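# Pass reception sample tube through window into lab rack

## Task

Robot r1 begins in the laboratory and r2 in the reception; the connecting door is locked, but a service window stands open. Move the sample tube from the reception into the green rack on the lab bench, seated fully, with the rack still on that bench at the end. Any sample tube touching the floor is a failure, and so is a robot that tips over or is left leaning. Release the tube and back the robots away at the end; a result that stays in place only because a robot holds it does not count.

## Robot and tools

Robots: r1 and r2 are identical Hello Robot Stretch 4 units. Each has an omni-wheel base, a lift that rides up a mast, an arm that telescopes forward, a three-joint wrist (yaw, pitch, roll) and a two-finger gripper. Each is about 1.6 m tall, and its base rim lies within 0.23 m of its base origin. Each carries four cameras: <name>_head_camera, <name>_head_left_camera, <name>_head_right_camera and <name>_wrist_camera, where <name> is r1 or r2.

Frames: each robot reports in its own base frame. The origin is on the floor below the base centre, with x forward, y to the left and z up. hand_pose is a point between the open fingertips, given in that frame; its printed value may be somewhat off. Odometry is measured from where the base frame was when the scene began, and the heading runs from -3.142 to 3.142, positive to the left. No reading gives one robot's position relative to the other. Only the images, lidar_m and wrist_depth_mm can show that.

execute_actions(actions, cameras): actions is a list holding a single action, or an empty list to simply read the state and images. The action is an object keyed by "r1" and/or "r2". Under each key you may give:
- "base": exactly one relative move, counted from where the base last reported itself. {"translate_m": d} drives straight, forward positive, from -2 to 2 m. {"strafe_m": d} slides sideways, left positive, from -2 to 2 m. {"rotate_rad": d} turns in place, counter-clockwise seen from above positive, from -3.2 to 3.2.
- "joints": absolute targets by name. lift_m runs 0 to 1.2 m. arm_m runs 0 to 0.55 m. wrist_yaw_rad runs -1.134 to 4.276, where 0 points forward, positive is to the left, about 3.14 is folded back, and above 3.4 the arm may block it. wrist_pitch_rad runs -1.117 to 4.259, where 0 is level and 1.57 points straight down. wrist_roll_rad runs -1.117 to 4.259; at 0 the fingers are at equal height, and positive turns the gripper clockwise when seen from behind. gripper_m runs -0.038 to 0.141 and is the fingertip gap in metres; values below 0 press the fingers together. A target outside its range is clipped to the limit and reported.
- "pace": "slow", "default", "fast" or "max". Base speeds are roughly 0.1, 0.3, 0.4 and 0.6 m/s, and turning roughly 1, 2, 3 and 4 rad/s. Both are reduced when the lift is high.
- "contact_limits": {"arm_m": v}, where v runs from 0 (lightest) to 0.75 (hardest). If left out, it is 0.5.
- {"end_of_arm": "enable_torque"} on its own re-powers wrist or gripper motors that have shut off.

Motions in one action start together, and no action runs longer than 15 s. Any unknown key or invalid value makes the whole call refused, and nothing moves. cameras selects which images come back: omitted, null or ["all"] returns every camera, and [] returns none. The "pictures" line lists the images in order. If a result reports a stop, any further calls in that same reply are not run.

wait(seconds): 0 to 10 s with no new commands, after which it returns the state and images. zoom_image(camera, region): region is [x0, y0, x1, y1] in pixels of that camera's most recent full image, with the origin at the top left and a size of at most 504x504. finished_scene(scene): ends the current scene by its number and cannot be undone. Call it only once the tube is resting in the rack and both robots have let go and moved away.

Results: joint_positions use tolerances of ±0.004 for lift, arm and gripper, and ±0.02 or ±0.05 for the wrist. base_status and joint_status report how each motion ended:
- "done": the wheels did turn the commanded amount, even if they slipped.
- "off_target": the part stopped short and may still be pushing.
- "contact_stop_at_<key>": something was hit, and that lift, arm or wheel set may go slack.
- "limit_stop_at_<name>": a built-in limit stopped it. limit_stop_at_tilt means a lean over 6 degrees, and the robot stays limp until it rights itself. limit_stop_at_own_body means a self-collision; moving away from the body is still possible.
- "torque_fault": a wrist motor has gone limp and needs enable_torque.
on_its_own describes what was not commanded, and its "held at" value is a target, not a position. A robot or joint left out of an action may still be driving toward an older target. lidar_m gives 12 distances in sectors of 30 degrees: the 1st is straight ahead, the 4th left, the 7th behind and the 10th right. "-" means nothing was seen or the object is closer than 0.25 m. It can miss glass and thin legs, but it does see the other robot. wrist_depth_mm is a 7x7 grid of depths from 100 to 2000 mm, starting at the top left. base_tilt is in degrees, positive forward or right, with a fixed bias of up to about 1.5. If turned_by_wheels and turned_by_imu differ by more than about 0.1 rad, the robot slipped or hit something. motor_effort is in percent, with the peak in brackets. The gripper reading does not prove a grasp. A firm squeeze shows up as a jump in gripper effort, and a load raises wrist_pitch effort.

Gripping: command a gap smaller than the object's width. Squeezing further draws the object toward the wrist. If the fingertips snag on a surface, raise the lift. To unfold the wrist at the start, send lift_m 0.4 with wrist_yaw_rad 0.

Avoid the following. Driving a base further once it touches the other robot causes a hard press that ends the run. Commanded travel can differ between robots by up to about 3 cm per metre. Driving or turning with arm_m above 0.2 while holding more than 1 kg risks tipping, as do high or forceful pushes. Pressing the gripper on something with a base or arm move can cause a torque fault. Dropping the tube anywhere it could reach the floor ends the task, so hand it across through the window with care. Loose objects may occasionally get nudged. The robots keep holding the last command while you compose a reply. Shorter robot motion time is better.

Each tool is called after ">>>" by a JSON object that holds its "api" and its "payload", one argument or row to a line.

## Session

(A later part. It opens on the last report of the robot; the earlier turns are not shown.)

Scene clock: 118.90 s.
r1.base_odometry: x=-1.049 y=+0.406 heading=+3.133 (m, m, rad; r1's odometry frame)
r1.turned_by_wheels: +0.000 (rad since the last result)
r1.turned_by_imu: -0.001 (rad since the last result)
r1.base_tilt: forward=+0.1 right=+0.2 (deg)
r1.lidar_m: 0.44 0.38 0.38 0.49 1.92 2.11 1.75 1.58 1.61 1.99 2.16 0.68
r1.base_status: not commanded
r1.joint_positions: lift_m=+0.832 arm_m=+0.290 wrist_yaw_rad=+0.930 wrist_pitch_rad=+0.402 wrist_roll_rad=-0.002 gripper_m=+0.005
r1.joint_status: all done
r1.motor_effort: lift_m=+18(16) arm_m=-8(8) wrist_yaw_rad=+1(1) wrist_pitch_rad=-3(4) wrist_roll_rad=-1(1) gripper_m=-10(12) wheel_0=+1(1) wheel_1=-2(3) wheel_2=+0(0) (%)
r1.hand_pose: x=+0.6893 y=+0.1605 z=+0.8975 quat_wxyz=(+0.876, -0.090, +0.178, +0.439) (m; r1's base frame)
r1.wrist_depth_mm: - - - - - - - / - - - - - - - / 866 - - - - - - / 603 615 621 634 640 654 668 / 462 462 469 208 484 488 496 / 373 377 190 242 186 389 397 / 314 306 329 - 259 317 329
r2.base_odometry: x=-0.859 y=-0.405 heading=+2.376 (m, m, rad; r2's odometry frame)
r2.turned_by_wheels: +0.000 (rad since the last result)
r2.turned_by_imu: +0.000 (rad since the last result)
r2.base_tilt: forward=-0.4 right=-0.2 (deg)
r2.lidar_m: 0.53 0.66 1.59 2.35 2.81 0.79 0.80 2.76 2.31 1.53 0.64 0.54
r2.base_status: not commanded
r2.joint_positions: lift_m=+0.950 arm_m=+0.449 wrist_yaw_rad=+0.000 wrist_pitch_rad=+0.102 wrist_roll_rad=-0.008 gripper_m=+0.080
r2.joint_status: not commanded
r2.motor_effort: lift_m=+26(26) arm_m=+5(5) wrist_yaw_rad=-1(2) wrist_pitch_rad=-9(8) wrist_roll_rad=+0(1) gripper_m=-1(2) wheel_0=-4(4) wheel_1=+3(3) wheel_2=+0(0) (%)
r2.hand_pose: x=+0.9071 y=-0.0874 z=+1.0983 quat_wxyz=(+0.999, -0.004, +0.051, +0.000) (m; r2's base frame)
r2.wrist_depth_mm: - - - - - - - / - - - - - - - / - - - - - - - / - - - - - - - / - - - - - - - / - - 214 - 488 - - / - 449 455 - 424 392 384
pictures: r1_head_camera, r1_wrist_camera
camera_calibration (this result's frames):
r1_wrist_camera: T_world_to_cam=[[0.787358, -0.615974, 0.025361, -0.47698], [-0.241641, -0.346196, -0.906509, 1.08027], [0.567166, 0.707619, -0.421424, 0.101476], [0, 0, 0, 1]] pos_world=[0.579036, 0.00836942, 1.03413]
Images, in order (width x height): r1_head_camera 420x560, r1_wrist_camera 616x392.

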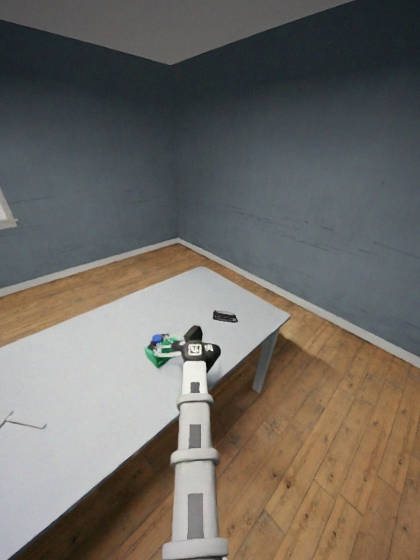

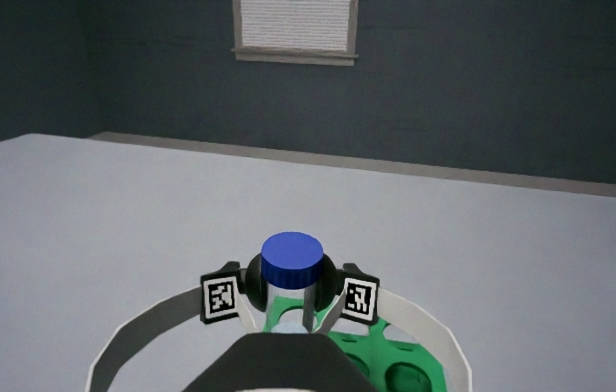

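>>> {"api": "execute_actions", "payload": {
  "actions": [
    {"r1":{"joints":{"lift_m":0.803},"pace":"slow"}}
  ],
  "cameras": ["r1_wrist_camera"]
}}

>>> {"api": "execute_actions", "payload": {
  "actions": [
    {"r1":{"joints":{"gripper_m":0.08}}}
  ],
  "cameras": ["r1_wrist_camera"]
}}

>>> {"api": "execute_actions", "payload": {
  "actions": [
    {"r1":{"joints":{"lift_m":0.89},"pace":"fast"}}
  ],
  "cameras": []
}}

>>> {"api": "execute_actions", "payload": {
  "actions": [
    {"r1":{"base":{"translate_m":-0.35},"joints":{"arm_m":0.0,"wrist_yaw_rad":0.3},"pace":"fast"},"r2":{"base":{"translate_m":-0.2},"joints":{"arm_m":0.05},"pace":"fast"}}
  ],
  "cameras": ["r1_wrist_camera"]
}}

>>> {"api": "zoom_image", "payload": {
  "camera": "r1_wrist_camera",
  "region": [200,60,400,240]
}}

Scene clock: 130.43 s.
r1.base_odometry: x=-1.049 y=+0.406 heading=+3.133 (m, m, rad; r1's odometry frame)
r1.turned_by_wheels: +0.000 (rad since the last result)
r1.turned_by_imu: -0.001 (rad since the last result)
r1.base_tilt: forward=+0.1 right=+0.1 (deg)
r1.lidar_m: 0.44 0.38 0.38 0.50 1.94 2.10 1.74 1.57 1.59 1.97 2.15 0.66
r1.base_status: not commanded
r1.joint_positions: lift_m=+0.803 arm_m=+0.290 wrist_yaw_rad=+0.930 wrist_pitch_rad=+0.402 wrist_roll_rad=-0.002 gripper_m=+0.005
r1.joint_status: all done
r1.motor_effort: lift_m=+18(18) arm_m=-9(9) wrist_yaw_rad=+0(1) wrist_pitch_rad=-5(4) wrist_roll_rad=+0(1) gripper_m=-12(12) wheel_0=+0(1) wheel_1=-3(3) wheel_2=+0(0) (%)
r1.hand_pose: x=+0.6893 y=+0.1605 z=+0.8685 quat_wxyz=(+0.876, -0.090, +0.178, +0.439) (m; r1's base frame)
r1.wrist_depth_mm: - - - - - - - / - - - - - - - / 778 788 - - - - - / 539 549 554 564 569 574 591 / 410 415 418 208 433 436 436 / 332 334 190 240 186 349 353 / 279 272 293 - 228 283 293
r2.base_odometry: x=-0.859 y=-0.405 heading=+2.376 (m, m, rad; r2's odometry frame)
r2.turned_by_wheels: +0.000 (rad since the last result)
r2.turned_by_imu: +0.000 (rad since the last result)
r2.base_tilt: forward=-0.6 right=-0.3 (deg)
r2.lidar_m: 0.55 0.63 1.57 2.35 2.79 0.79 0.80 2.71 2.31 1.55 0.63 0.54
r2.base_status: not commanded
r2.joint_positions: lift_m=+0.950 arm_m=+0.449 wrist_yaw_rad=+0.000 wrist_pitch_rad=+0.102 wrist_roll_rad=-0.008 gripper_m=+0.080
r2.joint_status: not commanded
r2.motor_effort: lift_m=+25(26) arm_m=+5(5) wrist_yaw_rad=+0(2) wrist_pitch_rad=-8(7) wrist_roll_rad=+1(0) gripper_m=-1(5) wheel_0=-4(4) wheel_1=+3(3) wheel_2=+0(0) (%)
r2.hand_pose: x=+0.9071 y=-0.0874 z=+1.0983 quat_wxyz=(+0.999, -0.004, +0.051, +0.000) (m; r2's base frame)
r2.wrist_depth_mm: - - - - - - - / - - - - - - - / - - - - - - - / - - - - - - - / - - - - - - - / - - 214 - 484 - - / - 445 452 - 424 392 384
pictures: r1_wrist_camera
camera_calibration (this result's frames):
r1_wrist_camera: T_world_to_cam=[[0.787358, -0.615974, 0.025361, -0.476244], [-0.241641, -0.346196, -0.906509, 1.05398], [0.567166, 0.707619, -0.421424, 0.0892567], [0, 0, 0, 1]] pos_world=[0.579035, 0.00836942, 1.00514]
Images, in order (width x height): r1_wrist_camera 616x392.

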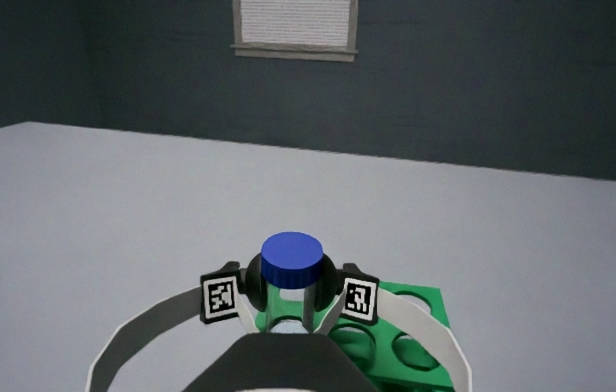

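Scene clock: 131.97 s.
r1.base_odometry: x=-1.049 y=+0.406 heading=+3.133 (m, m, rad; r1's odometry frame)
r1.turned_by_wheels: +0.000 (rad since the last result)
r1.turned_by_imu: +0.000 (rad since the last result)
r1.base_tilt: forward=+0.1 right=+0.1 (deg)
r1.lidar_m: 0.43 0.37 0.39 0.48 1.92 2.11 1.75 1.58 1.61 2.00 2.16 0.66
r1.base_status: not commanded
r1.joint_positions: lift_m=+0.803 arm_m=+0.290 wrist_yaw_rad=+0.930 wrist_pitch_rad=+0.402 wrist_roll_rad=-0.002 gripper_m=+0.080
r1.joint_status: all done
r1.motor_effort: lift_m=+18(18) arm_m=-9(9) wrist_yaw_rad=+0(1) wrist_pitch_rad=-4(3) wrist_roll_rad=-1(1) gripper_m=+0(11) wheel_0=+1(1) wheel_1=-3(3) wheel_2=+0(0) (%)
r1.hand_pose: x=+0.6893 y=+0.1605 z=+0.8685 quat_wxyz=(+0.876, -0.090, +0.178, +0.439) (m; r1's base frame)
r1.wrist_depth_mm: - - - - - - - / - - - - - - - / 768 809 - - - - - / 539 544 549 559 569 574 585 / 410 418 421 389 430 436 439 / 332 324 213 251 199 347 351 / 279 272 293 - 233 282 294
r2.base_odometry: x=-0.859 y=-0.405 heading=+2.376 (m, m, rad; r2's odometry frame)
r2.turned_by_wheels: +0.000 (rad since the last result)
r2.turned_by_imu: +0.000 (rad since the last result)
r2.base_tilt: forward=-0.6 right=-0.1 (deg)
r2.lidar_m: 0.52 0.66 1.57 2.39 2.77 0.77 0.82 2.72 2.30 1.54 0.64 0.54
r2.base_status: not commanded
r2.joint_positions: lift_m=+0.950 arm_m=+0.449 wrist_yaw_rad=+0.000 wrist_pitch_rad=+0.102 wrist_roll_rad=-0.008 gripper_m=+0.080
r2.joint_status: not commanded
r2.motor_effort: lift_m=+25(26) arm_m=+5(5) wrist_yaw_rad=+0(2) wrist_pitch_rad=-8(8) wrist_roll_rad=+2(1) gripper_m=-3(3) wheel_0=-4(4) wheel_1=+3(3) wheel_2=+0(0) (%)
r2.hand_pose: x=+0.9071 y=-0.0874 z=+1.0983 quat_wxyz=(+0.999, -0.004, +0.051, +0.000) (m; r2's base frame)
r2.wrist_depth_mm: - - - - - - - / - - - - - - - / - - - - - - - / - - - - - - - / - - - - - - - / - - 214 - 484 - - / - 449 455 - 421 394 384
pictures: r1_wrist_camera
camera_calibration (this result's frames):
r1_wrist_camera: T_world_to_cam=[[0.787358, -0.615975, 0.0253609, -0.476243], [-0.241641, -0.346195, -0.906509, 1.05398], [0.567166, 0.707618, -0.421424, 0.0892568], [0, 0, 0, 1]] pos_world=[0.579035, 0.00836938, 1.00514]
Images, in order (width x height): r1_wrist_camera 616x392.

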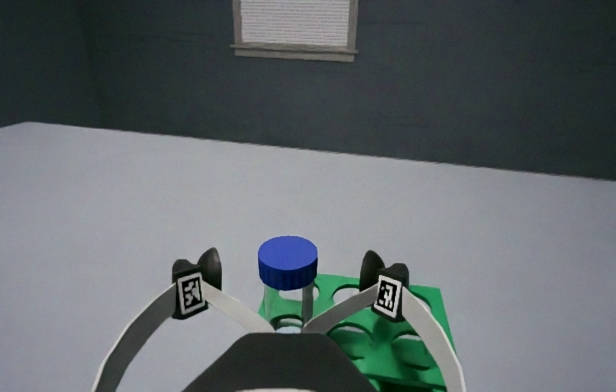

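Scene clock: 133.10 s.
r1.base_odometry: x=-1.049 y=+0.406 heading=+3.133 (m, m, rad; r1's odometry frame)
r1.turned_by_wheels: +0.000 (rad since the last result)
r1.turned_by_imu: +0.000 (rad since the last result)
r1.base_tilt: forward=+0.1 right=+0.1 (deg)
r1.lidar_m: 0.43 0.37 0.39 0.47 1.93 2.12 1.75 1.58 1.62 1.99 2.16 0.71
r1.base_status: not commanded
r1.joint_positions: lift_m=+0.890 arm_m=+0.290 wrist_yaw_rad=+0.930 wrist_pitch_rad=+0.402 wrist_roll_rad=-0.002 gripper_m=+0.080
r1.joint_status: all done
r1.motor_effort: lift_m=+22(26) arm_m=-9(8) wrist_yaw_rad=-2(1) wrist_pitch_rad=-5(3) wrist_roll_rad=+0(1) gripper_m=+0(1) wheel_0=+1(1) wheel_1=-2(2) wheel_2=+0(0) (%)
r1.hand_pose: x=+0.6893 y=+0.1605 z=+0.9552 quat_wxyz=(+0.876, -0.090, +0.178, +0.439) (m; r1's base frame)
r1.wrist_depth_mm: - - - - - - - / - - - - - - - / - - - - - - - / 732 741 759 768 - - - / 564 569 574 585 591 591 603 / 452 439 214 466 199 477 484 / 382 370 397 - 387 384 402
r2.base_odometry: x=-0.859 y=-0.405 heading=+2.376 (m, m, rad; r2's odometry frame)
r2.turned_by_wheels: +0.000 (rad since the last result)
r2.turned_by_imu: +0.000 (rad since the last result)
r2.base_tilt: forward=-0.6 right=-0.1 (deg)
r2.lidar_m: 0.52 0.66 1.56 2.38 2.79 0.77 0.80 2.72 2.32 1.55 0.65 0.53
r2.base_status: not commanded
r2.joint_positions: lift_m=+0.950 arm_m=+0.449 wrist_yaw_rad=+0.000 wrist_pitch_rad=+0.102 wrist_roll_rad=-0.008 gripper_m=+0.080
r2.joint_status: not commanded
r2.motor_effort: lift_m=+26(25) arm_m=+5(5) wrist_yaw_rad=-1(1) wrist_pitch_rad=-8(8) wrist_roll_rad=+0(0) gripper_m=-1(4) wheel_0=-4(4) wheel_1=+3(3) wheel_2=+0(0) (%)
r2.hand_pose: x=+0.9071 y=-0.0874 z=+1.0983 quat_wxyz=(+0.999, -0.004, +0.051, +0.000) (m; r2's base frame)
r2.wrist_depth_mm: - - - - - - - / - - - - - - - / - - - - - - - / - - - - - - - / - - - - - - - / - - 213 - 488 - - / - 452 459 - 427 394 384
pictures: none
No camera images: the call's "cameras" was empty. Leave "cameras" out to get every camera's image.

Scene clock: 135.47 s.
r1.base_odometry: x=-0.699 y=+0.402 heading=+3.133 (m, m, rad; r1's odometry frame)
r1.turned_by_wheels: +0.000 (rad since the last result)
r1.turned_by_imu: -0.001 (rad since the last result)
r1.base_tilt: forward=+0.1 right=+0.1 (deg)
r1.lidar_m: 0.73 0.64 0.64 1.84 1.77 1.85 1.46 1.30 1.33 1.64 2.38 1.16
r1.base_status: done
r1.joint_positions: lift_m=+0.890 arm_m=+0.003 wrist_yaw_rad=+0.300 wrist_pitch_rad=+0.402 wrist_roll_rad=-0.002 gripper_m=+0.080
r1.joint_status: all done
joint sent to its limit — the command would take r1.arm_m past its lower limit, so that joint was sent only as far as its limit.
r1.motor_effort: lift_m=+22(22) arm_m=-8(9) wrist_yaw_rad=-1(1) wrist_pitch_rad=-5(4) wrist_roll_rad=-1(0) gripper_m=-2(1) wheel_0=+0(7) wheel_1=-2(7) wheel_2=-1(12) (%)
r1.hand_pose: x=+0.4530 y=-0.0051 z=+0.9552 quat_wxyz=(+0.969, -0.031, +0.197, +0.147) (m; r1's base frame)
r1.wrist_depth_mm: - - - - - - - / - - - - - - - / 1042 1060 1118 1118 1160 1229 - / 741 750 759 778 778 854 960 / 559 569 603 691 820 - 1921 / 549 603 214 1537 198 1576 1576 / 1308 1255 1308 - 1308 1255 1397
r2.base_odometry: x=-0.715 y=-0.544 heading=+2.375 (m, m, rad; r2's odometry frame)
r2.turned_by_wheels: +0.000 (rad since the last result)
r2.turned_by_imu: +0.000 (rad since the last result)
r2.base_tilt: forward=-0.6 right=-0.2 (deg)
r2.lidar_m: 0.72 0.86 2.00 2.42 0.70 0.63 0.62 2.63 2.23 1.90 1.12 0.72
r2.base_status: done
r2.joint_positions: lift_m=+0.950 arm_m=+0.051 wrist_yaw_rad=+0.000 wrist_pitch_rad=+0.103 wrist_roll_rad=-0.008 gripper_m=+0.080
r2.joint_status: all done
r2.motor_effort: lift_m=+26(25) arm_m=-4(5) wrist_yaw_rad=+0(3) wrist_pitch_rad=-9(9) wrist_roll_rad=+1(1) gripper_m=-3(3) wheel_0=-2(10) wheel_1=-4(9) wheel_2=+1(13) (%)
r2.hand_pose: x=+0.5086 y=-0.0875 z=+1.0982 quat_wxyz=(+0.999, -0.004, +0.051, +0.000) (m; r2's base frame)
r2.wrist_depth_mm: 732 - - - - - 585 / 768 - - - - - 597 / 798 891 - - - - 621 / 809 866 - - - - 640 / 820 820 904 759 715 723 634 / 854 627 214 564 500 500 480 / 904 831 809 - 732 699 683
pictures: r1_wrist_camera
camera_calibration (this result's frames):
r1_wrist_camera: T_world_to_cam=[[0.273469, -0.961546, 0.0253631, -0.163349], [-0.39926, -0.137462, -0.906474, 1.09051], [0.875104, 0.237766, -0.421498, 0.235187], [0, 0, 0, 1]] pos_world=[0.274254, -0.0630836, 1.09179]
Images, in order (width x height): r1_wrist_camera 616x392.

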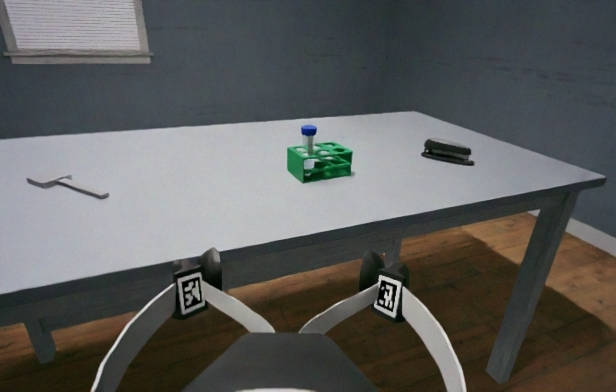

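Region (200, 60, 400, 240) of r1_wrist_camera's 616x392 image, scaled by 2.520; it fills the top 454 rows of this view, and the rest is white.

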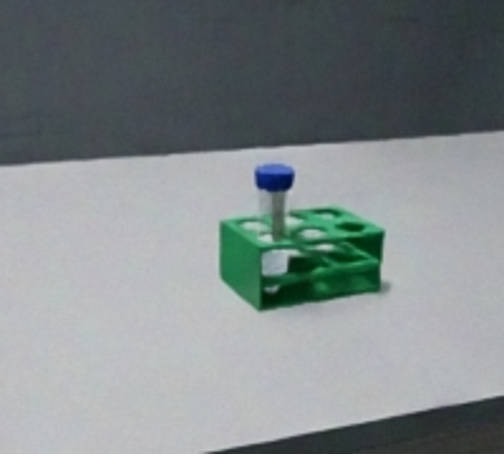

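>>> {"api": "finished_scene", "payload": {
  "scene": 2
}}

The scene is finished: the task was done.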